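# Clamp wafer body between pipe ends using tie bar

## Task

Three arms are mounted on the tabletop (scene frame, metres; heading in degrees counter-clockwise from +x): arm1 at x=+0.55 y=+0.00 z=+0.72 heading +180, arm2 at x=+0.00 y=+0.65 z=+0.72 heading -90, arm3 at x=+0.00 y=-0.65 z=+0.72 heading +90. Put the wafer body (the plain cylinder) into the gap between the two pipe ends so that each of its ends is seated within the raised ring on the pipe face it touches. Drop the tie bar fully into the slotted lugs of both pipe ends, with one head of the bar beyond each lug. The pipe ends are spring-loaded apart but can be pressed together. Use as many arms as you like. The assembly must stay put with no robot holding it. Finally open the grippers and move the arms away.

## Robot and tools

Robots: arm1, arm2 and arm3 are identical i2rt Big YAM arms, each with six revolute joints, a two-finger gripper and a wrist camera. A fixed room camera, cam_high, looks down on the table. The hand can reach roughly 1.0 m out from the joint 1 axis.

Frame: everything is in one scene frame with its origin on the floor and +z up. The arm feet sit on the tabletop at z=+0.72 (positions in the task). The hand point is midway between the fingertips; the hand z axis runs along the fingers and the fingers close along hand y. No call takes Cartesian poses; only joint angles are commanded.

Joints (absolute targets, radians; gripper in metres; tolerance for counting as reached in brackets):
- joint1_rad -2.879..2.879 (0.045): yaw about the foot, positive counter-clockwise from above; 0 points the arm along its foot heading.
- joint2_rad 0..3.141 (0.14): shoulder; 0 has the upper arm lying back roughly level, increasing raises it then tips it forward.
- joint3_rad 0..3.019 (0.09): elbow; 0 is fully folded, larger values open it.
- joint4_rad -1.692..1.57 (0.055): hand pitch, positive tilts fingers up.
- joint5_rad -1.57..1.57 (0.03): hand yaw, positive toward the arm's right.
- joint6_rad -2.094..2.094 (0.035): hand roll, positive clockwise viewed from behind the hand.
- gripper_m 0..0.093 (0.003): fingertip gap; each pad squeezes with up to about 50-62 N.
With joints 1 and 6 at 0 and the hand level and forward, the camera is on top of the hand looking at the fingertips.

Tools:
- execute_actions(actions, cameras): actions is a list holding one action or nothing. The action is an object keyed by arm name; each arm gets {"joints": {...}} with any subset of the seven names above, each an absolute target (not an offset). All named motions begin together and may finish at different times; one action lasts at most 15 s. Joints you omit may keep driving to an earlier target. Unknown keys or out-of-range numbers reject the whole call and nothing moves. cameras lists any of arm1_cam_wrist, arm2_cam_wrist, arm3_cam_wrist, cam_high or all; omitted/null/["all"] gives all, [] gives none. An empty actions list just reports state and images.
- wait(seconds): 0 to 10 s, commands nothing, returns state and images.
- zoom_image(camera, region): region [x0, y0, x1, y1] in pixels of that camera's latest full image, origin top-left, at most 504 by 504.
- finished_scene(scene): scene number 1 or 2; ends it irreversibly after the last command is held and reports success, then gives the next scene's task.

Results: each call returns per-arm state (joint_positions, joint torques in joint order without gripper) and the images named in the pictures line in that order. Torques are raw drive outputs with per-arm offset, scale and noise; they are nonzero in free air and friction can mimic or mask contact. joint_status reports how each commanded joint ended: reached, off_target (stopped short and may still push), contact_stop or time_out (target dropped and held in place, except a time_out joint may keep a target within 0.375, 0.375, 0.113, 0.225, 0.075, 0.3 rad of where it stands for joints 1-6 and keep pushing), not_followed (a built-in self/inter-arm collision check withheld the arm targets; the gripper part still runs, and the arm may retry those targets on later actions). on_its_own lists what the arm does without a new command; "held at" is the held target, not the position. To relieve a pushing joint, command its reported position. Tiny changes to a target may produce no motion. A loaded joint drifts down. If a result reports a stop, later motion calls in that same reply are skipped.

Cameras: wrist cameras are 616x616 fisheye, cam_high is 504x504 pinhole with radial distortion; intrinsics and T_world_to_cam (scene frame to camera, metres) are given for scene 1 and may be a little off; wrist camera poses depend on reported joints.

Cautions: the arms do not stop on contact and can press hard. Two robots pressing hard on each other fails the run; a hard collision may too; the collision check can be late and ignores fingers, gripper housings and wrist cameras. Contact through a held object is fine. Paths between postures can sweep wide since joints move at different speeds. Do not knock anything off or out of the work area; avoid drops, slips and slams. Loose parts may get a brief nudge at times. Sustained loads heat motors: MOTOR HEAT warns from 85 °C, and at 100 °C the arm goes limp (OVER-TEMPERATURE FAULT, joints show limit_stop_at_motor_heat; resend targets after cooling). Heat partly carries into the next scene. The sim keeps running while you think, holding your last command. Fewer seconds of robot motion earn a better result. When the parts are in place, open grippers and retract every arm before finishing.

Each tool is called after "Request:" as a command line: name --argument value for each argument, lists and objects as JSON in quotes; but a table of rows of numbers goes row by row, as --pt "numbers of a row", without its own name.

## Session

I'll start by looking at the scene.

Request:
execute_actions --actions '[]'

Scene clock: 0.00 s.
Joint torques (N m, as the arm reports them, + toward a larger angle): no reading
Motor temperatures (°C, as the motors report them): arm1=[32 31 33 32 33 33] | arm2=[33 32 31 30 31 30] | arm3=[33 34 33 30 33 33]
arm1.joint_positions: joint1_rad=+0.287 joint2_rad=+0.602 joint3_rad=+1.375 joint4_rad=-1.492 joint5_rad=+0.060 joint6_rad=-0.102 gripper_m=+0.094
arm1.joint_status: not commanded
arm1.hand: x=+0.3473 y=-0.0499 z=+1.2646 quat_wxyz=(-0.011, -0.896, -0.166, +0.412) (m; scene frame)
arm2.joint_positions: joint1_rad=-0.080 joint2_rad=+0.582 joint3_rad=+1.475 joint4_rad=-1.166 joint5_rad=+0.017 joint6_rad=-0.107 gripper_m=+0.094
arm2.joint_status: not commanded
arm2.hand: x=-0.0323 y=+0.4330 z=+1.3712 quat_wxyz=(-0.377, -0.569, -0.558, +0.472) (m; scene frame)
arm3.joint_positions: joint1_rad=+0.425 joint2_rad=+0.454 joint3_rad=+1.325 joint4_rad=-1.505 joint5_rad=-0.148 joint6_rad=+0.221 gripper_m=+0.095
arm3.joint_status: not commanded
arm3.hand: x=-0.0863 y=-0.5173 z=+1.2740 quat_wxyz=(-0.144, +0.709, -0.541, -0.429) (m; scene frame)
pictures: arm1_cam_wrist, arm2_cam_wrist, arm3_cam_wrist, cam_high
Images, in order (width x height): arm1_cam_wrist 616x616, arm2_cam_wrist 616x616, arm3_cam_wrist 616x616, cam_high 504x504.

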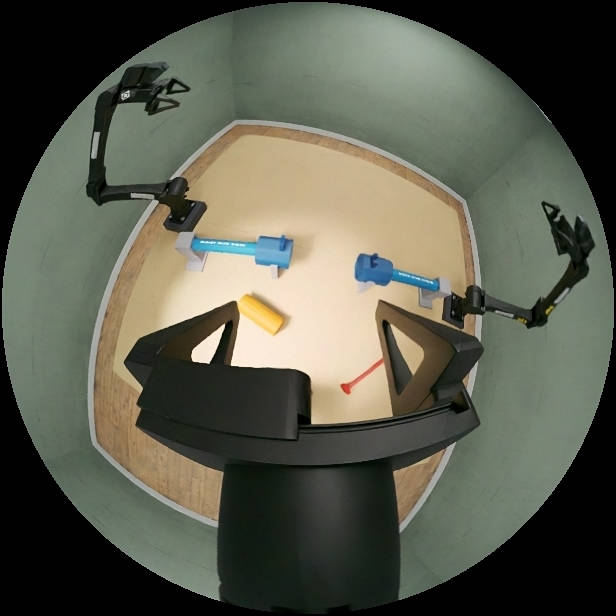

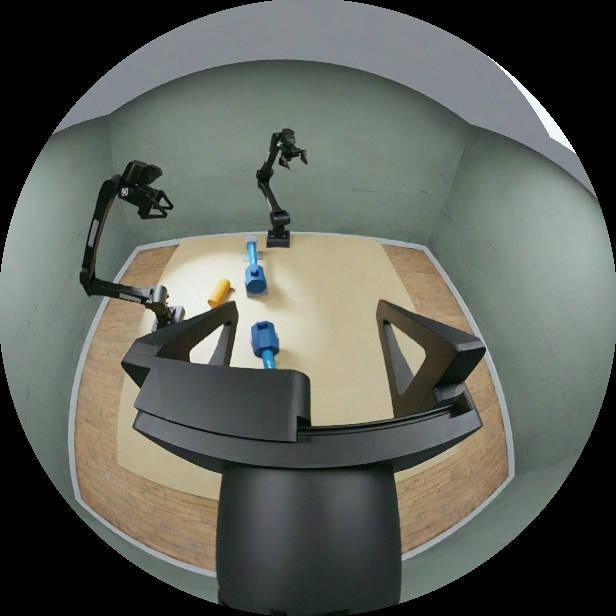

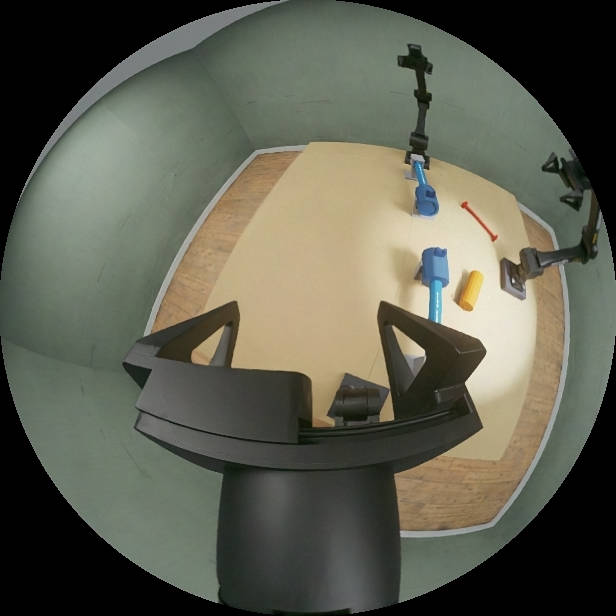

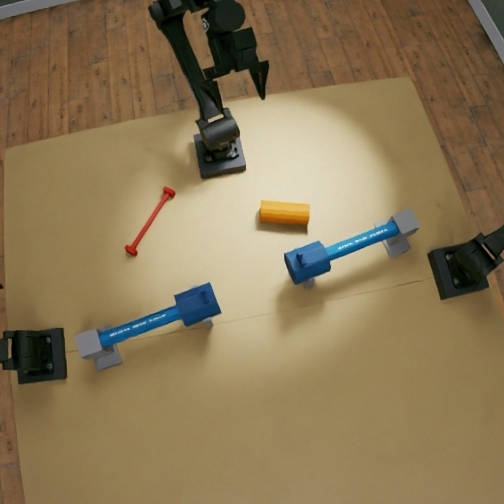

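Request:
zoom_image --camera "cam_high" --region '[60, 160, 440, 380]'

Request:
zoom_image --camera "arm1_cam_wrist" --region '[160, 200, 480, 400]'

Region (60, 160, 440, 380) of cam_high's 504x504 image, scaled by 1.326, with more detail than that image has; it fills the top 292 rows of this view, and the rest is white.

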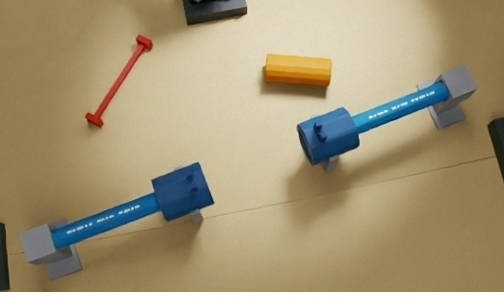

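Region (160, 200, 480, 400) of arm1_cam_wrist's 616x616 image, scaled by 1.575, with more detail than that image has; it fills the top 315 rows of this view, and the rest is white.

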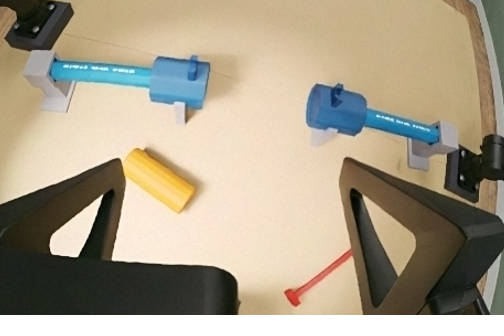

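Request:
execute_actions --actions '[{"arm1":{"joints":{"joint4_rad":-0.7}},"arm2":{"joints":{"joint3_rad":0.9}},"arm3":{"joints":{"joint2_rad":1.0}}}]' --cameras '["arm2_cam_wrist","arm3_cam_wrist"]'

Scene clock: 5.77 s.
Joint torques (N m, as the arm reports them, + toward a larger angle): arm1=[-0.79  0.55 11.11  2.35  0.01  0.13] | arm2=[ 0.22 -1.19  8.86  2.05  0.01  0.02] | arm3=[ 1.1  -5.39 11.16  1.01  0.    0.04]
Motor temperatures (°C, as the motors report them): arm1=[32 31 34 32 33 33] | arm2=[33 32 32 31 31 30] | arm3=[33 34 34 30 33 33]
arm1.joint_positions: joint1_rad=+0.287 joint2_rad=+0.602 joint3_rad=+1.375 joint4_rad=-0.722 joint5_rad=+0.060 joint6_rad=-0.102 gripper_m=+0.094
arm1.joint_status: all done
arm1.hand: x=+0.2886 y=-0.0676 z=+1.4387 quat_wxyz=(-0.047, -0.681, -0.113, +0.722) (m; scene frame)
arm2.joint_positions: joint1_rad=-0.080 joint2_rad=+0.587 joint3_rad=+0.897 joint4_rad=-1.166 joint5_rad=+0.017 joint6_rad=-0.107 gripper_m=+0.094
arm2.joint_status: all done
arm2.hand: x=-0.0348 y=+0.3832 z=+1.0720 quat_wxyz=(-0.217, -0.665, -0.660, +0.274) (m; scene frame)
arm3.joint_positions: joint1_rad=+0.425 joint2_rad=+1.006 joint3_rad=+1.325 joint4_rad=-1.505 joint5_rad=-0.148 joint6_rad=+0.221 gripper_m=+0.095
arm3.joint_status: all done
arm3.hand: x=-0.1568 y=-0.3558 z=+1.1484 quat_wxyz=(-0.021, +0.765, -0.612, -0.201) (m; scene frame)
pictures: arm2_cam_wrist, arm3_cam_wrist
camera_calibration (this result's frames):
arm2_cam_wrist: T_world_to_cam=[[-0.995957, 0.043427, 0.0786399, -0.140402], [0.0352588, 0.994115, -0.102431, -0.264179], [-0.0826254, -0.0992445, -0.991627, 1.21891], [0, 0, 0, 1]] pos_world=[-0.0298069, 0.389692, 1.19268]
arm3_cam_wrist: T_world_to_cam=[[0.944355, 0.251212, -0.212335, 0.481761], [0.303513, -0.91432, 0.268141, -0.579247], [-0.126782, -0.317667, -0.939688, 1.06928], [0, 0, 0, 1]] pos_world=[-0.143579, -0.310965, 1.26241]
Images, in order (width x height): arm2_cam_wrist 616x616, arm3_cam_wrist 616x616.

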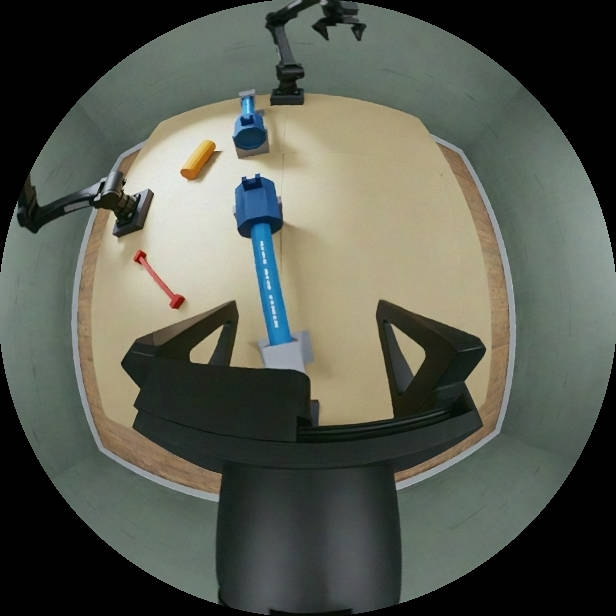

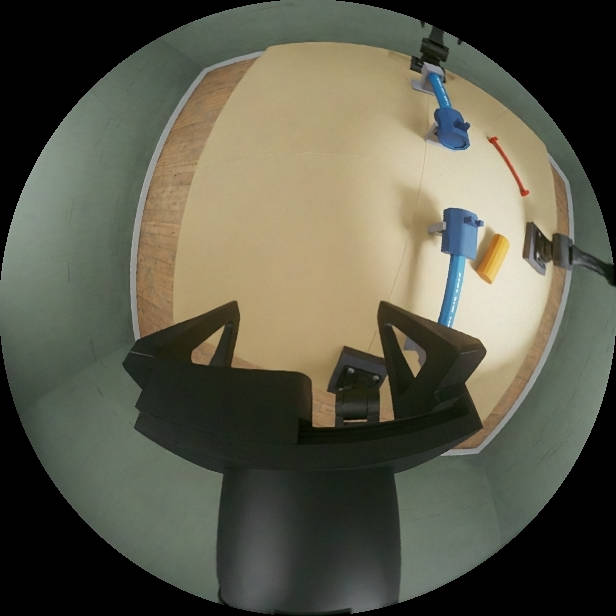

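Request:
zoom_image --camera "arm2_cam_wrist" --region '[170, 80, 330, 260]'

Request:
zoom_image --camera "arm3_cam_wrist" --region '[390, 60, 550, 300]'

Region (170, 80, 330, 260) of arm2_cam_wrist's 616x616 image, scaled by 2.800, with more detail than that image has.

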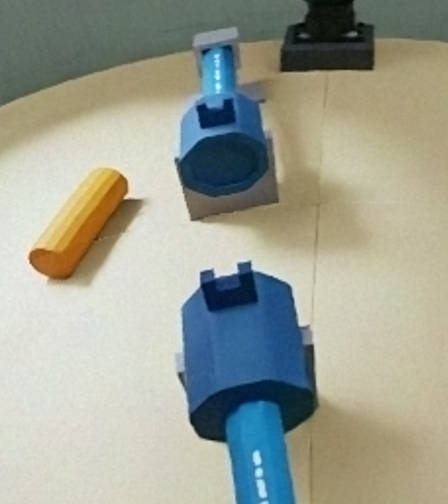

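Region (390, 60, 550, 300) of arm3_cam_wrist's 616x616 image, scaled by 2.100, with more detail than that image has.

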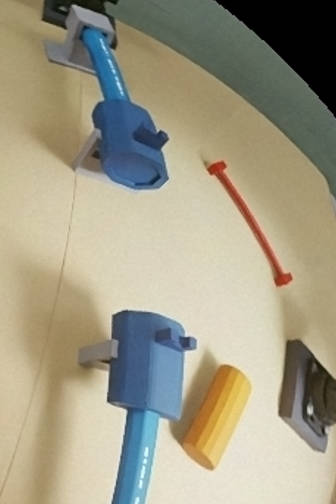

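Request:
execute_actions --actions '[{"arm1":{"joints":{"joint1_rad":0.62,"joint2_rad":1.2245,"joint3_rad":0.76,"joint4_rad":-1.107,"joint5_rad":0,"joint6_rad":-0.70}},"arm2":{"joints":{"joint1_rad":0.04,"joint2_rad":1.028,"joint3_rad":0.683,"joint4_rad":-0.445,"joint5_rad":-0.1,"joint6_rad":-0.1,"gripper_m":0.07}},"arm3":{"joints":{"joint1_rad":-0.57,"joint2_rad":1.048,"joint3_rad":0.655,"joint4_rad":-0.563,"joint5_rad":-0.526,"joint6_rad":-0.62,"gripper_m":0.07}}}]'

Scene clock: 16.40 s.
Joint torques (N m, as the arm reports them, + toward a larger angle): arm1=[-0.36 -8.53  9.6  -0.3  -0.11 -0.03] | arm2=[ 0.77 -5.86  9.45  2.84 -0.2   0.08] | arm3=[ 0.97 -5.64  9.05  1.6  -0.37 -0.01]
Motor temperatures (°C, as the motors report them): arm1=[32 31 35 32 33 33] | arm2=[33 32 34 31 31 30] | arm3=[33 34 35 30 33 33]
arm1.joint_positions: joint1_rad=+0.616 joint2_rad=+1.240 joint3_rad=+0.752 joint4_rad=-1.102 joint5_rad=+0.001 joint6_rad=-0.690 gripper_m=+0.094
arm1.joint_status: all done
arm1.hand: x=+0.3083 y=-0.1712 z=+0.8442 quat_wxyz=(+0.000, -0.793, -0.609, -0.012) (m; scene frame)
arm2.joint_positions: joint1_rad=+0.033 joint2_rad=+1.025 joint3_rad=+0.670 joint4_rad=-0.468 joint5_rad=-0.097 joint6_rad=-0.107 gripper_m=+0.070
arm2.joint_status: all done
arm2.hand: x=+0.0174 y=+0.2421 z=+0.9222 quat_wxyz=(-0.282, -0.607, -0.704, +0.238) (m; scene frame)
arm3.joint_positions: joint1_rad=-0.569 joint2_rad=+1.050 joint3_rad=+0.664 joint4_rad=-0.575 joint5_rad=-0.522 joint6_rad=-0.612 gripper_m=+0.070
arm3.joint_status: all done
arm3.hand: x=+0.1332 y=-0.2900 z=+0.9352 quat_wxyz=(-0.239, +0.717, -0.586, -0.294) (m; scene frame)
pictures: arm1_cam_wrist, arm2_cam_wrist, arm3_cam_wrist, cam_high
camera_calibration (this result's frames):
arm1_cam_wrist: T_world_to_cam=[[-0.966903, 0.255095, -0.00499415, 0.346897], [0.199548, 0.768266, 0.608233, -0.443053], [0.158994, 0.587106, -0.793743, 0.842968], [0, 0, 0, 1]] pos_world=[0.289799, -0.24302, 0.940312]
arm2_cam_wrist: T_world_to_cam=[[-0.989737, -0.142888, -0.00187458, 0.0487305], [-0.141088, 0.979186, -0.145909, -0.0942995], [0.0226842, -0.144147, -0.989296, 1.06749], [0, 0, 0, 1]] pos_world=[0.0107108, 0.253175, 1.04239]
arm3_cam_wrist: T_world_to_cam=[[0.9796, 0.200957, -0.000943776, -0.070892], [0.198517, -0.968414, -0.150881, -0.159818], [-0.0312346, 0.147616, -0.988551, 1.09457], [0, 0, 0, 1]] pos_world=[0.135361, -0.3021, 1.05786]
Images, in order (width x height): arm1_cam_wrist 616x616, arm2_cam_wrist 616x616, arm3_cam_wrist 616x616, cam_high 504x504.

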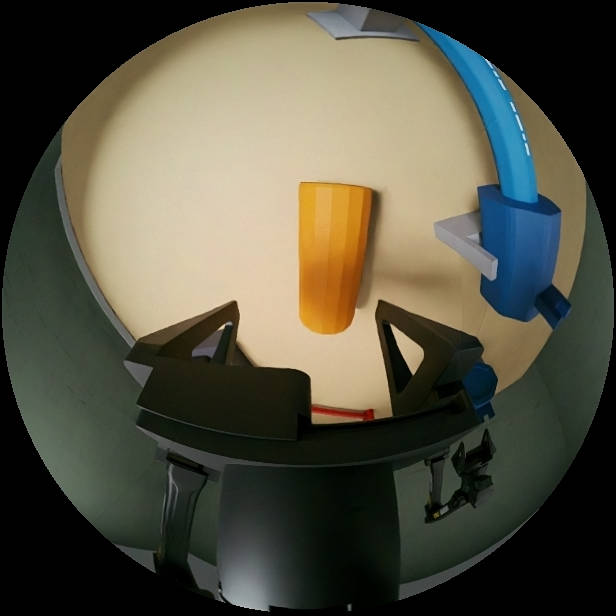

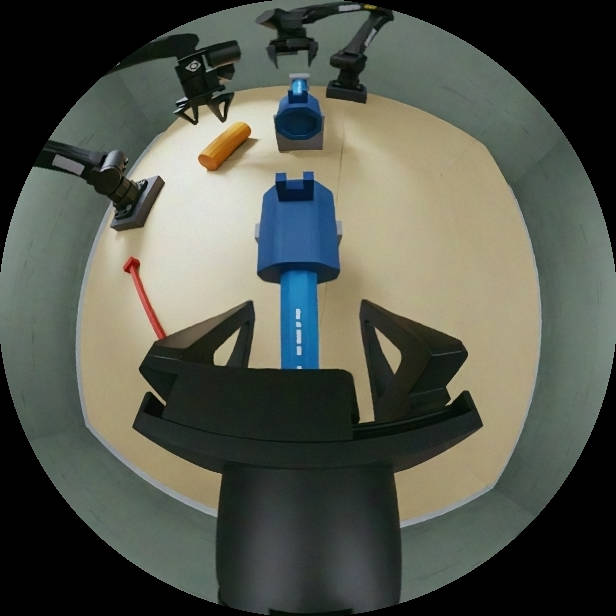

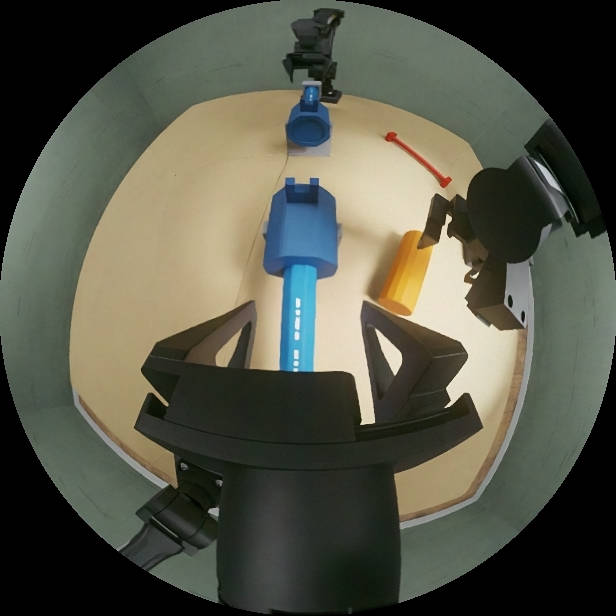

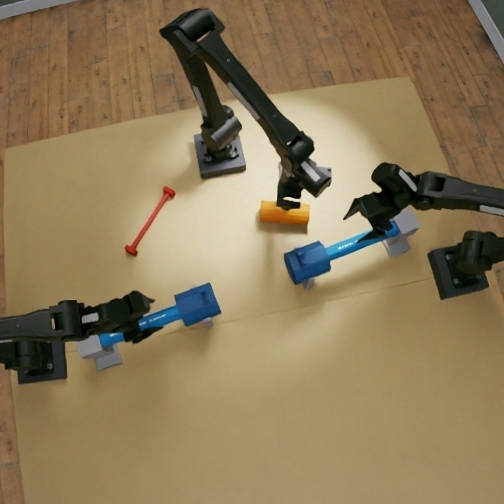

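Request:
execute_actions --actions '[{"arm1":{"joints":{"joint1_rad":0.53,"joint2_rad":1.312,"joint3_rad":0.70,"joint4_rad":-0.94,"joint5_rad":0,"joint6_rad":-0.78}},"arm2":{"joints":{"joint1_rad":0.066,"joint2_rad":1.272,"joint3_rad":0.555,"joint4_rad":-0.05,"joint5_rad":-0.1,"joint6_rad":-0.1}},"arm3":{"joints":{"joint1_rad":-0.48,"joint2_rad":1.305,"joint3_rad":0.49,"joint4_rad":-0.08,"joint5_rad":-0.445,"joint6_rad":-0.495}}}]'

Scene clock: 21.67 s.
Joint torques (N m, as the arm reports them, + toward a larger angle): arm1=[-1.32 -6.98  8.39  0.56 -0.08  0.02] | arm2=[ 1.12 -7.03  7.51  2.91 -0.16  0.08] | arm3=[ 1.45 -6.98  7.37  1.7  -0.28  0.11]
Motor temperatures (°C, as the motors report them): arm1=[32 31 36 32 33 33] | arm2=[33 32 35 31 31 30] | arm3=[33 34 35 30 33 33]
arm1.joint_positions: joint1_rad=+0.535 joint2_rad=+1.303 joint3_rad=+0.702 joint4_rad=-0.954 joint5_rad=+0.001 joint6_rad=-0.770 gripper_m=+0.094
arm1.joint_status: all done
arm1.hand: x=+0.2866 y=-0.1565 z=+0.8102 quat_wxyz=(+0.001, -0.794, -0.608, +0.006) (m; scene frame)
arm2.joint_positions: joint1_rad=+0.055 joint2_rad=+1.259 joint3_rad=+0.547 joint4_rad=-0.073 joint5_rad=-0.098 joint6_rad=-0.107 gripper_m=+0.070
arm2.joint_status: all done
arm2.hand: x=+0.0283 y=+0.2179 z=+0.8342 quat_wxyz=(-0.296, -0.593, -0.706, +0.248) (m; scene frame)
arm3.joint_positions: joint1_rad=-0.484 joint2_rad=+1.304 joint3_rad=+0.495 joint4_rad=-0.092 joint5_rad=-0.442 joint6_rad=-0.502 gripper_m=+0.070
arm3.joint_status: all done
arm3.hand: x=+0.1229 y=-0.2690 z=+0.8262 quat_wxyz=(-0.249, +0.705, -0.599, -0.287) (m; scene frame)
pictures: arm1_cam_wrist, arm2_cam_wrist, arm3_cam_wrist, cam_high
camera_calibration (this result's frames):
arm1_cam_wrist: T_world_to_cam=[[-0.966524, 0.255958, 0.0177953, 0.303543], [0.21736, 0.779974, 0.586852, -0.415303], [0.13633, 0.571075, -0.809499, 0.827527], [0, 0, 0, 1]] pos_world=[0.270835, -0.226348, 0.908202]
arm2_cam_wrist: T_world_to_cam=[[-0.986241, -0.165291, 0.00271896, 0.0567979], [-0.162999, 0.96956, -0.182717, -0.0484669], [0.0275653, -0.180646, -0.983162, 0.979396], [0, 0, 0, 1]] pos_world=[0.021119, 0.233304, 0.953894]
arm3_cam_wrist: T_world_to_cam=[[0.987101, 0.159839, 0.00909163, -0.0853779], [0.159331, -0.975247, -0.153321, -0.148874], [-0.01564, 0.152791, -0.988135, 0.982493], [0, 0, 0, 1]] pos_world=[0.123363, -0.281659, 0.948786]
Images, in order (width x height): arm1_cam_wrist 616x616, arm2_cam_wrist 616x616, arm3_cam_wrist 616x616, cam_high 504x504.

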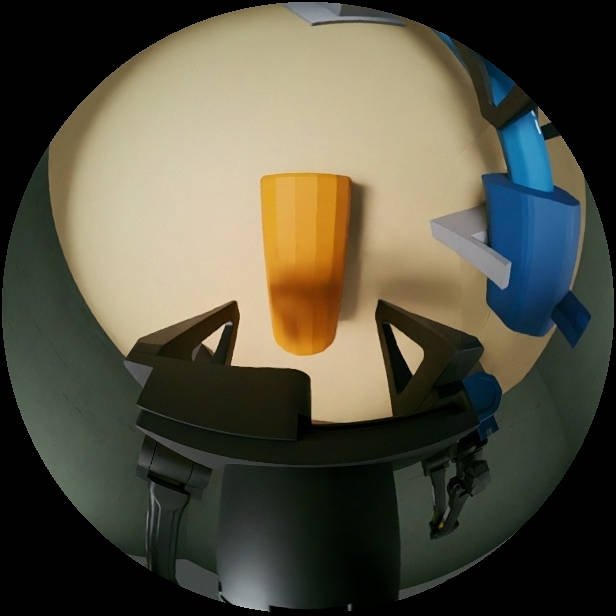

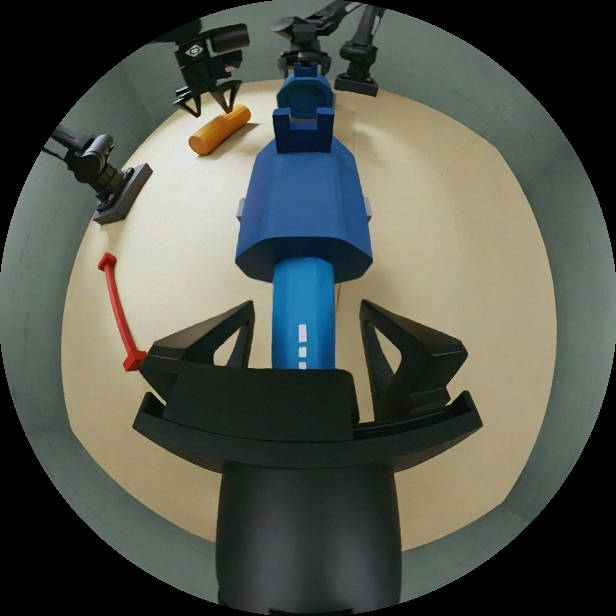

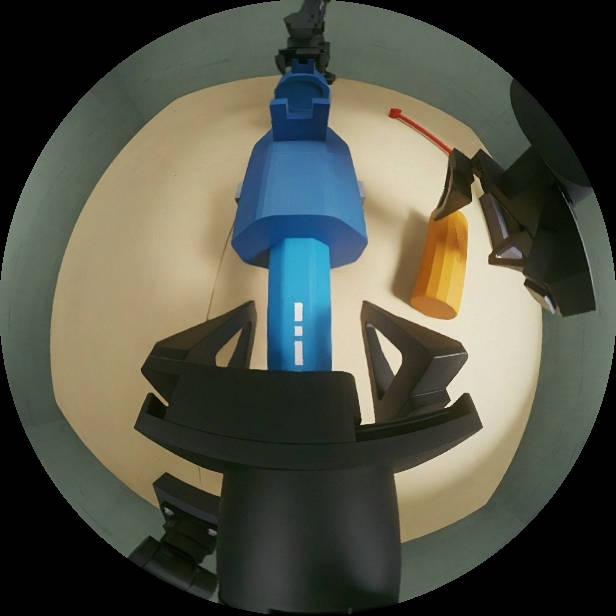

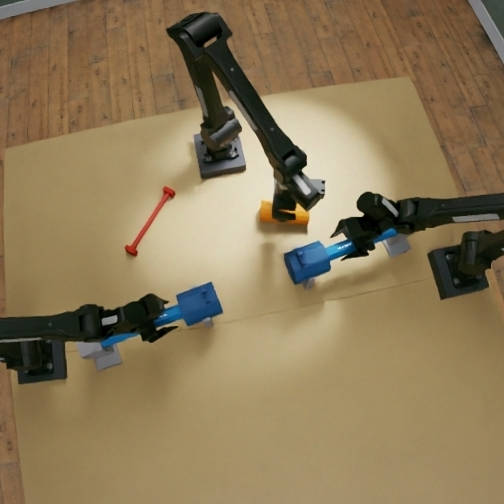

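Request:
execute_actions --actions '[{"arm1":{"joints":{"joint2_rad":1.452,"joint3_rad":0.635,"joint4_rad":-0.745}},"arm2":{"joints":{"joint1_rad":0.075}},"arm3":{"joints":{"joint1_rad":-0.465}}}]' --cameras '["arm1_cam_wrist","arm3_cam_wrist"]'

Scene clock: 23.27 s.
Joint torques (N m, as the arm reports them, + toward a larger angle): arm1=[-1.29 -8.97  7.49  0.49 -0.08  0.03] | arm2=[ 1.11 -7.48  7.52  2.92 -0.16  0.09] | arm3=[ 1.62 -7.    7.36  1.69 -0.29  0.12]
Motor temperatures (°C, as the motors report them): arm1=[32 31 35 32 33 33] | arm2=[33 32 35 31 31 30] | arm3=[33 34 35 30 33 33]
arm1.joint_positions: joint1_rad=+0.535 joint2_rad=+1.451 joint3_rad=+0.635 joint4_rad=-0.758 joint5_rad=+0.001 joint6_rad=-0.770 gripper_m=+0.094
arm1.joint_status: all done
arm1.hand: x=+0.2878 y=-0.1557 z=+0.7489 quat_wxyz=(+0.000, -0.794, -0.608, -0.004) (m; scene frame)
arm2.joint_positions: joint1_rad=+0.062 joint2_rad=+1.259 joint3_rad=+0.547 joint4_rad=-0.073 joint5_rad=-0.098 joint6_rad=-0.107 gripper_m=+0.070
arm2.joint_status: all done
arm2.hand: x=+0.0311 y=+0.2181 z=+0.8342 quat_wxyz=(-0.297, -0.591, -0.708, +0.247) (m; scene frame)
arm3.joint_positions: joint1_rad=-0.472 joint2_rad=+1.304 joint3_rad=+0.495 joint4_rad=-0.092 joint5_rad=-0.442 joint6_rad=-0.502 gripper_m=+0.070
arm3.joint_status: all done
arm3.hand: x=+0.1181 y=-0.2675 z=+0.8262 quat_wxyz=(-0.247, +0.709, -0.594, -0.289) (m; scene frame)
pictures: arm1_cam_wrist, arm3_cam_wrist
camera_calibration (this result's frames):
arm1_cam_wrist: T_world_to_cam=[[-0.966706, 0.25585, 0.00446234, 0.315695], [0.207657, 0.774185, 0.597927, -0.386612], [0.149525, 0.578947, -0.801538, 0.768768], [0, 0, 0, 1]] pos_world=[0.270517, -0.226537, 0.845954]
arm3_cam_wrist: T_world_to_cam=[[0.98506, 0.171985, 0.00877423, -0.0771268], [0.171284, -0.973224, -0.153288, -0.147528], [-0.017824, 0.152501, -0.988143, 0.982351], [0, 0, 0, 1]] pos_world=[0.118753, -0.280122, 0.948765]
Images, in order (width x height): arm1_cam_wrist 616x616, arm3_cam_wrist 616x616.

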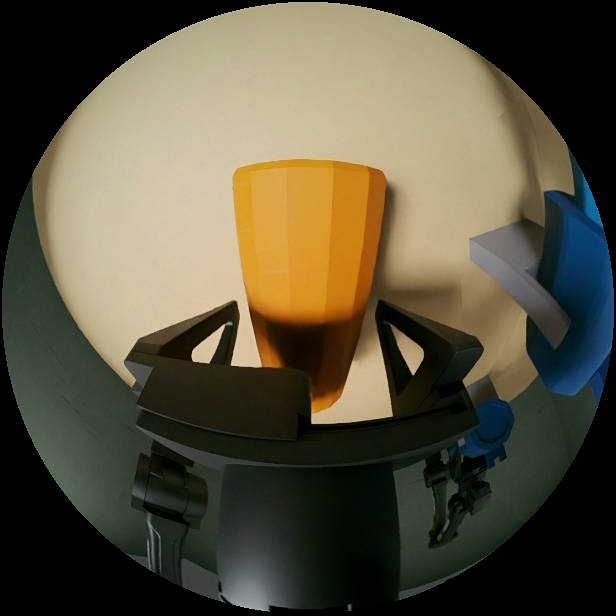

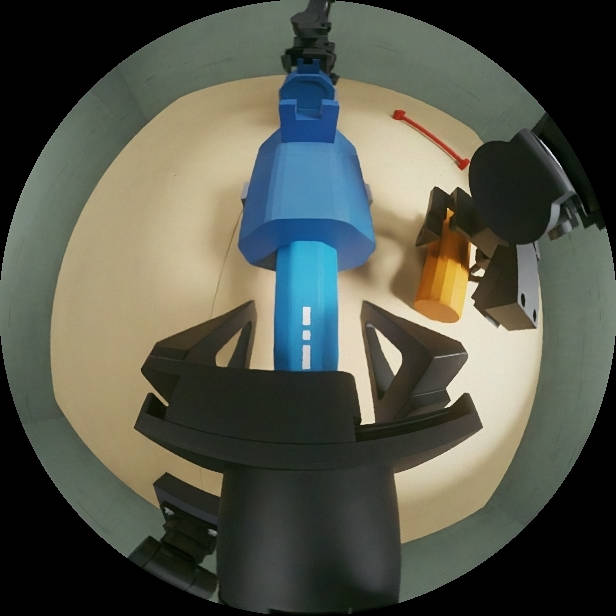

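Request:
execute_actions --actions '[{"arm1":{"joints":{"gripper_m":0.04}},"arm2":{"joints":{"gripper_m":0.055}},"arm3":{"joints":{"gripper_m":0.055}}}]' --cameras '["arm1_cam_wrist"]'

Scene clock: 24.03 s.
Joint torques (N m, as the arm reports them, + toward a larger angle): arm1=[-1.49 -8.35  7.25  0.36 -0.06  0.  ] | arm2=[ 0.79 -7.25  7.61  2.88 -0.15  0.08] | arm3=[ 1.62 -7.03  7.36  1.71 -0.29  0.13]
Motor temperatures (°C, as the motors report them): arm1=[32 31 35 32 33 33] | arm2=[33 32 35 31 31 30] | arm3=[33 34 35 30 33 33]
arm1.joint_positions: joint1_rad=+0.535 joint2_rad=+1.451 joint3_rad=+0.635 joint4_rad=-0.756 joint5_rad=+0.000 joint6_rad=-0.771 gripper_m=+0.063
arm1.joint_status: gripper_m off_target (ended at +0.063, target +0.040)
arm1.hand: x=+0.2875 y=-0.1560 z=+0.7489 quat_wxyz=(+0.000, -0.793, -0.609, -0.003) (m; scene frame)
arm2.joint_positions: joint1_rad=+0.062 joint2_rad=+1.259 joint3_rad=+0.547 joint4_rad=-0.073 joint5_rad=-0.098 joint6_rad=-0.107 gripper_m=+0.055
arm2.joint_status: all done
arm2.hand: x=+0.0311 y=+0.2181 z=+0.8342 quat_wxyz=(-0.297, -0.591, -0.708, +0.247) (m; scene frame)
arm3.joint_positions: joint1_rad=-0.472 joint2_rad=+1.304 joint3_rad=+0.495 joint4_rad=-0.092 joint5_rad=-0.442 joint6_rad=-0.502 gripper_m=+0.055
arm3.joint_status: all done
arm3.hand: x=+0.1181 y=-0.2675 z=+0.8262 quat_wxyz=(-0.247, +0.709, -0.594, -0.289) (m; scene frame)
pictures: arm1_cam_wrist
camera_calibration (this result's frames):
arm1_cam_wrist: T_world_to_cam=[[-0.966991, 0.254752, 0.00551846, 0.314533], [0.207631, 0.775205, 0.596613, -0.385153], [0.14771, 0.578065, -0.80251, 0.770105], [0, 0, 0, 1]] pos_world=[0.270368, -0.226726, 0.846068]
Images, in order (width x height): arm1_cam_wrist 616x616.

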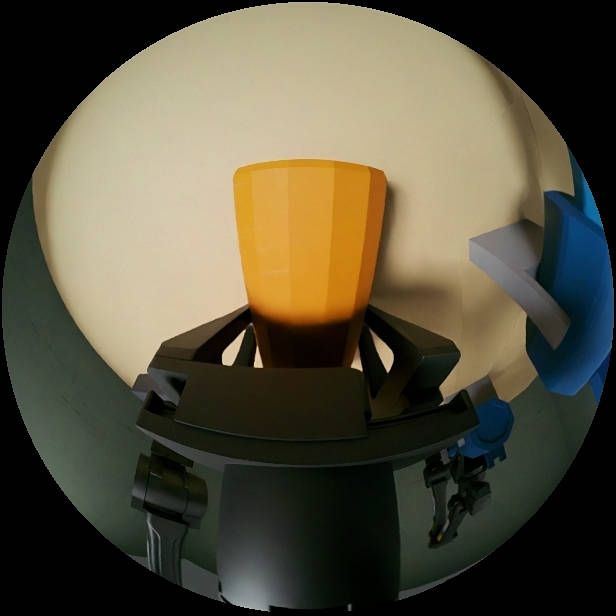

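Request:
execute_actions --actions '[{"arm1":{"joints":{"joint2_rad":1.208,"joint3_rad":1.06,"joint4_rad":-1.413}}}]' --cameras '["arm1_cam_wrist"]'

Scene clock: 26.00 s.
Joint torques (N m, as the arm reports them, + toward a larger angle): arm1=[-1.2  -6.86 12.82 -0.52 -0.06  0.02] | arm2=[ 0.96 -7.3   7.49  2.93 -0.17  0.08] | arm3=[ 1.62 -7.    7.37  1.7  -0.29  0.13]
Motor temperatures (°C, as the motors report them): arm1=[32 31 36 32 33 33] | arm2=[33 32 35 31 31 30] | arm3=[33 34 35 30 33 33]
arm1.joint_positions: joint1_rad=+0.535 joint2_rad=+1.201 joint3_rad=+1.028 joint4_rad=-1.401 joint5_rad=+0.000 joint6_rad=-0.771 gripper_m=+0.063
arm1.joint_status: all done
arm1.hand: x=+0.2708 y=-0.1660 z=+0.9548 quat_wxyz=(+0.000, -0.793, -0.609, -0.004) (m; scene frame)
arm2.joint_positions: joint1_rad=+0.062 joint2_rad=+1.259 joint3_rad=+0.547 joint4_rad=-0.073 joint5_rad=-0.098 joint6_rad=-0.107 gripper_m=+0.055
arm2.joint_status: not commanded
arm2.hand: x=+0.0311 y=+0.2181 z=+0.8342 quat_wxyz=(-0.297, -0.591, -0.708, +0.247) (m; scene frame)
arm3.joint_positions: joint1_rad=-0.472 joint2_rad=+1.304 joint3_rad=+0.495 joint4_rad=-0.092 joint5_rad=-0.442 joint6_rad=-0.502 gripper_m=+0.055
arm3.joint_status: not commanded
arm3.hand: x=+0.1181 y=-0.2675 z=+0.8262 quat_wxyz=(-0.247, +0.709, -0.594, -0.289) (m; scene frame)
pictures: arm1_cam_wrist
camera_calibration (this result's frames):
arm1_cam_wrist: T_world_to_cam=[[-0.966999, 0.254747, 0.00418345, 0.301083], [0.206653, 0.774621, 0.59771, -0.49772], [0.149024, 0.578849, -0.801702, 0.942589], [0, 0, 0, 1]] pos_world=[0.253534, -0.236772, 1.05191]
Images, in order (width x height): arm1_cam_wrist 616x616.

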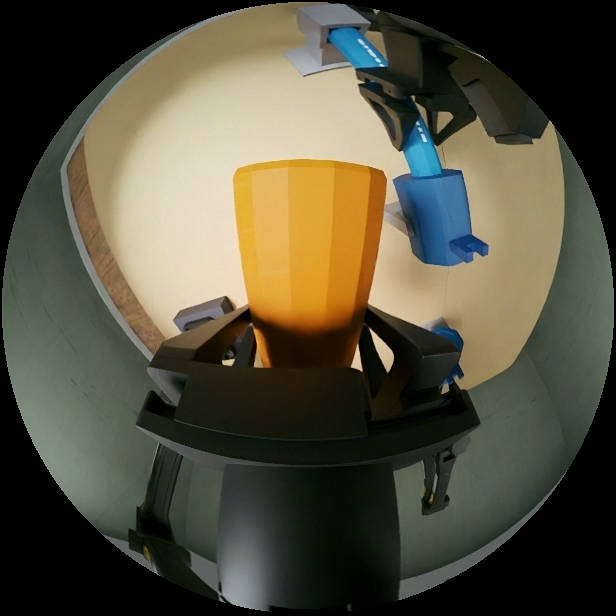

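Request:
execute_actions --actions '[{"arm1":{"joints":{"joint1_rad":0.026,"joint6_rad":-1.727}}}]' --cameras '[]'

Request:
execute_actions --actions '[{"arm1":{"joints":{"joint2_rad":1.61,"joint3_rad":1.465,"joint4_rad":-1.39}}}]'

Scene clock: 28.43 s.
Joint torques (N m, as the arm reports them, + toward a larger angle): arm1=[-1.45 -7.13 12.71 -0.6  -0.12  0.02] | arm2=[ 1.28 -7.34  7.57  2.94 -0.17  0.07] | arm3=[ 1.62 -7.02  7.35  1.71 -0.29  0.12]
Motor temperatures (°C, as the motors report them): arm1=[32 31 36 32 33 33] | arm2=[33 32 35 31 31 30] | arm3=[33 34 35 30 34 33]
arm1.joint_positions: joint1_rad=+0.030 joint2_rad=+1.201 joint3_rad=+1.028 joint4_rad=-1.401 joint5_rad=+0.001 joint6_rad=-1.716 gripper_m=+0.063
arm1.joint_status: all done
arm1.hand: x=+0.2255 y=-0.0105 z=+0.9550 quat_wxyz=(-0.001, -0.641, -0.767, -0.004) (m; scene frame)
arm2.joint_positions: joint1_rad=+0.062 joint2_rad=+1.259 joint3_rad=+0.547 joint4_rad=-0.073 joint5_rad=-0.098 joint6_rad=-0.107 gripper_m=+0.055
arm2.joint_status: not commanded
arm2.hand: x=+0.0311 y=+0.2181 z=+0.8342 quat_wxyz=(-0.297, -0.591, -0.708, +0.247) (m; scene frame)
arm3.joint_positions: joint1_rad=-0.472 joint2_rad=+1.304 joint3_rad=+0.495 joint4_rad=-0.092 joint5_rad=-0.442 joint6_rad=-0.502 gripper_m=+0.055
arm3.joint_status: not commanded
arm3.hand: x=+0.1181 y=-0.2675 z=+0.8262 quat_wxyz=(-0.247, +0.709, -0.594, -0.289) (m; scene frame)
pictures: none
No camera images: the call's "cameras" was empty. Leave "cameras" out to get every camera's image.

Scene clock: 29.63 s.
Joint torques (N m, as the arm reports them, + toward a larger angle): arm1=[ -1.45 -14.45  15.62  -0.09  -0.14   0.01] | arm2=[ 1.35 -7.31  7.64  2.9  -0.16  0.07] | arm3=[ 1.64 -7.02  7.37  1.7  -0.29  0.12]
Motor temperatures (°C, as the motors report them): arm1=[32 31 37 32 33 33] | arm2=[33 32 35 31 31 30] | arm3=[33 34 35 30 34 33]
arm1.joint_positions: joint1_rad=+0.030 joint2_rad=+1.612 joint3_rad=+1.398 joint4_rad=-1.393 joint5_rad=+0.001 joint6_rad=-1.718 gripper_m=+0.063
arm1.joint_status: all done
arm1.hand: x=+0.0802 y=-0.0153 z=+0.9369 quat_wxyz=(-0.014, -0.640, -0.768, -0.015) (m; scene frame)
arm2.joint_positions: joint1_rad=+0.062 joint2_rad=+1.259 joint3_rad=+0.547 joint4_rad=-0.073 joint5_rad=-0.098 joint6_rad=-0.107 gripper_m=+0.055
arm2.joint_status: not commanded
arm2.hand: x=+0.0311 y=+0.2181 z=+0.8342 quat_wxyz=(-0.297, -0.591, -0.708, +0.247) (m; scene frame)
arm3.joint_positions: joint1_rad=-0.472 joint2_rad=+1.304 joint3_rad=+0.495 joint4_rad=-0.092 joint5_rad=-0.442 joint6_rad=-0.502 gripper_m=+0.055
arm3.joint_status: not commanded
arm3.hand: x=+0.1181 y=-0.2675 z=+0.8262 quat_wxyz=(-0.247, +0.709, -0.594, -0.289) (m; scene frame)
pictures: arm1_cam_wrist, arm2_cam_wrist, arm3_cam_wrist, cam_high
camera_calibration (this result's frames):
arm1_cam_wrist: T_world_to_cam=[[-0.98252, -0.183386, -0.0320112, 0.106869], [-0.166586, 0.789366, 0.59089, -0.527803], [-0.0830926, 0.585894, -0.806117, 0.892238], [0, 0, 0, 1]] pos_world=[0.0912146, -0.0865286, 1.03454]
arm2_cam_wrist: T_world_to_cam=[[-0.985149, -0.171683, 0.00273496, 0.0609407], [-0.169284, 0.968471, -0.182774, -0.0477169], [0.0287305, -0.180523, -0.983151, 0.979308], [0, 0, 0, 1]] pos_world=[0.023822, 0.233462, 0.953919]
arm3_cam_wrist: T_world_to_cam=[[0.98506, 0.171985, 0.00877423, -0.0771268], [0.171284, -0.973224, -0.153288, -0.147528], [-0.017824, 0.152501, -0.988143, 0.982351], [0, 0, 0, 1]] pos_world=[0.118753, -0.280122, 0.948765]
Images, in order (width x height): arm1_cam_wrist 616x616, arm2_cam_wrist 616x616, arm3_cam_wrist 616x616, cam_high 504x504.

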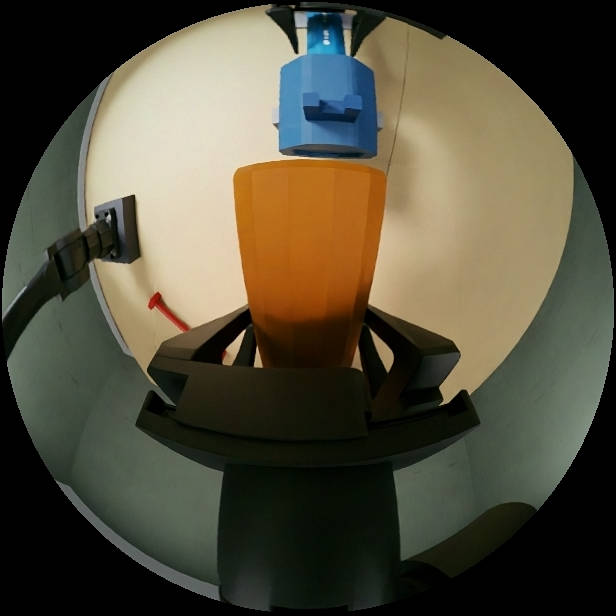

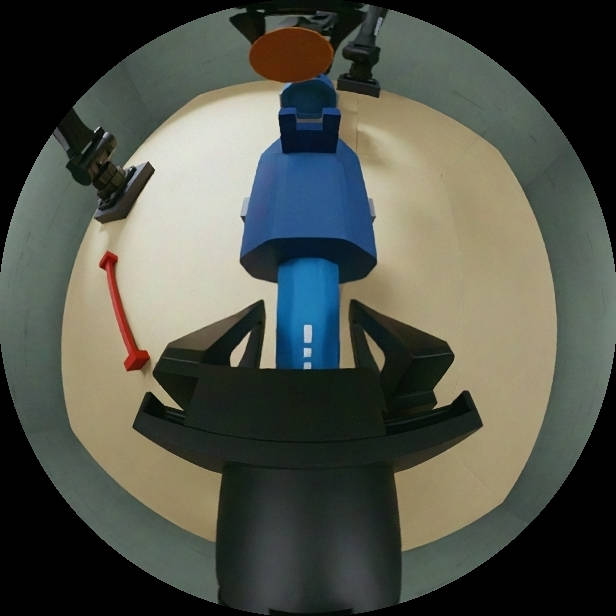

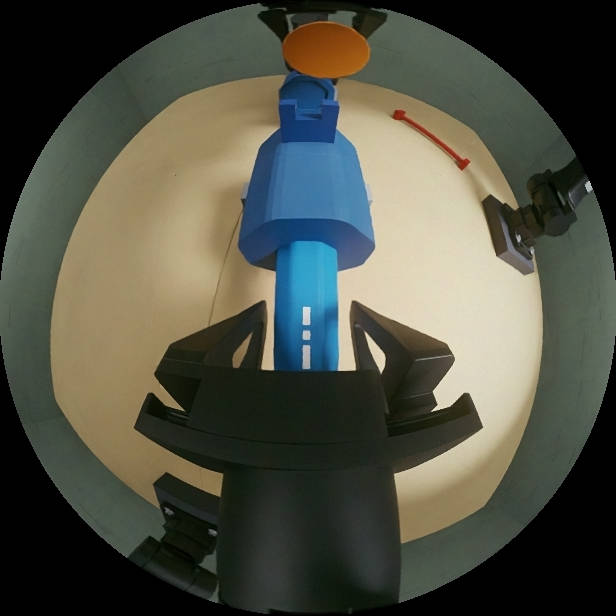

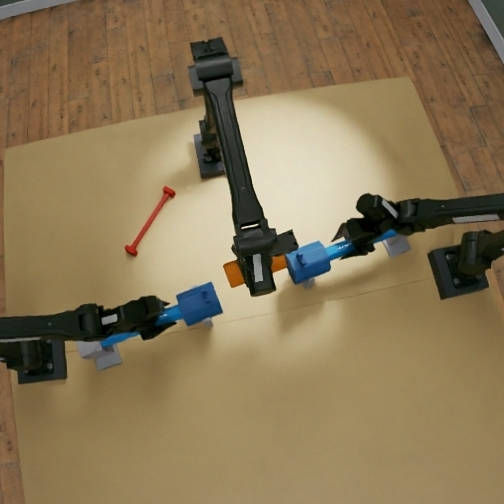

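Request:
execute_actions --actions '[{"arm1":{"joints":{"joint1_rad":-0.01,"joint2_rad":1.725,"joint3_rad":1.25,"joint4_rad":-1.075,"joint6_rad":-1.763}}}]'

Scene clock: 31.70 s.
Joint torques (N m, as the arm reports them, + toward a larger angle): arm1=[ -1.24 -16.41  10.76   0.21  -0.09  -0.01] | arm2=[ 1.15 -7.41  7.62  2.91 -0.12  0.09] | arm3=[ 1.6  -7.07  7.37  1.7  -0.29  0.12]
Motor temperatures (°C, as the motors report them): arm1=[32 31 37 32 33 33] | arm2=[33 32 35 31 31 30] | arm3=[33 34 35 30 34 33]
arm1.joint_positions: joint1_rad=-0.005 joint2_rad=+1.747 joint3_rad=+1.229 joint4_rad=-1.086 joint5_rad=+0.001 joint6_rad=-1.753 gripper_m=+0.063
arm1.joint_status: all done
arm1.hand: x=+0.0711 y=+0.0013 z=+0.8145 quat_wxyz=(-0.013, -0.640, -0.768, -0.013) (m; scene frame)
arm2.joint_positions: joint1_rad=+0.062 joint2_rad=+1.259 joint3_rad=+0.547 joint4_rad=-0.073 joint5_rad=-0.098 joint6_rad=-0.107 gripper_m=+0.055
arm2.joint_status: not commanded
arm2.hand: x=+0.0311 y=+0.2181 z=+0.8342 quat_wxyz=(-0.297, -0.591, -0.708, +0.247) (m; scene frame)
arm3.joint_positions: joint1_rad=-0.472 joint2_rad=+1.304 joint3_rad=+0.495 joint4_rad=-0.092 joint5_rad=-0.442 joint6_rad=-0.502 gripper_m=+0.055
arm3.joint_status: not commanded
arm3.hand: x=+0.1181 y=-0.2675 z=+0.8262 quat_wxyz=(-0.247, +0.709, -0.594, -0.289) (m; scene frame)
pictures: arm1_cam_wrist, arm2_cam_wrist, arm3_cam_wrist, cam_high
camera_calibration (this result's frames):
arm1_cam_wrist: T_world_to_cam=[[-0.982661, -0.183403, -0.0272015, 0.0931551], [-0.163887, 0.79059, 0.590007, -0.469617], [-0.0867036, 0.584236, -0.806939, 0.784027], [0, 0, 0, 1]] pos_world=[0.0825539, -0.0696973, 0.912274]
arm2_cam_wrist: T_world_to_cam=[[-0.985149, -0.171683, 0.00273496, 0.0609407], [-0.169284, 0.968471, -0.182774, -0.0477169], [0.0287305, -0.180523, -0.983151, 0.979308], [0, 0, 0, 1]] pos_world=[0.023822, 0.233462, 0.953919]
arm3_cam_wrist: T_world_to_cam=[[0.98506, 0.171985, 0.00877423, -0.0771268], [0.171284, -0.973224, -0.153288, -0.147528], [-0.017824, 0.152501, -0.988143, 0.982351], [0, 0, 0, 1]] pos_world=[0.118753, -0.280122, 0.948765]
Images, in order (width x height): arm1_cam_wrist 616x616, arm2_cam_wrist 616x616, arm3_cam_wrist 616x616, cam_high 504x504.

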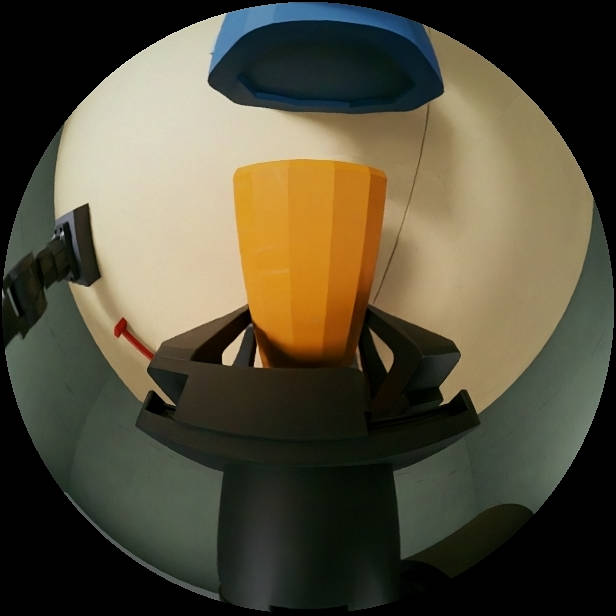

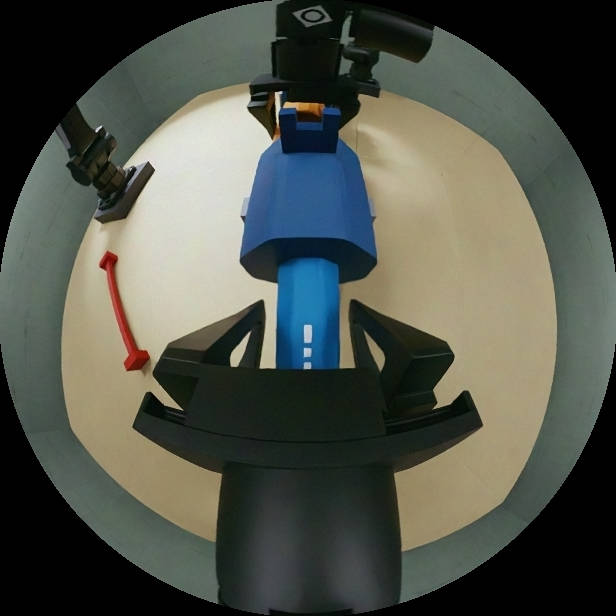

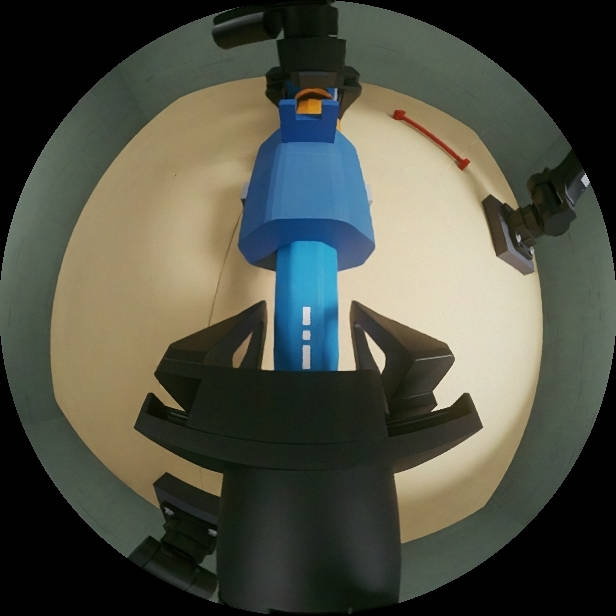

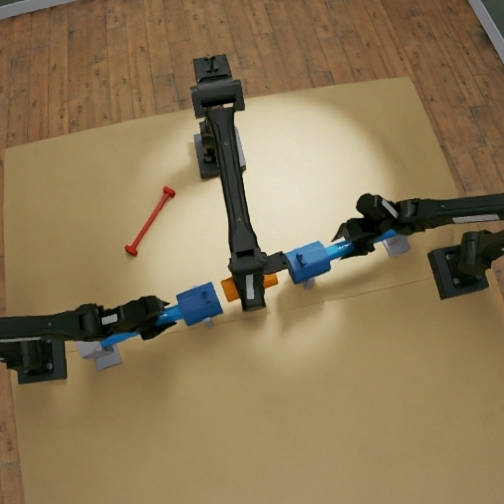

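Request:
zoom_image --camera "cam_high" --region '[150, 210, 360, 350]'

Region (150, 210, 360, 350) of cam_high's 504x504 image, scaled by 2.400, with more detail than that image has.

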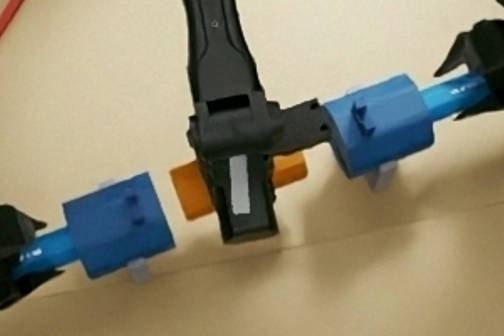

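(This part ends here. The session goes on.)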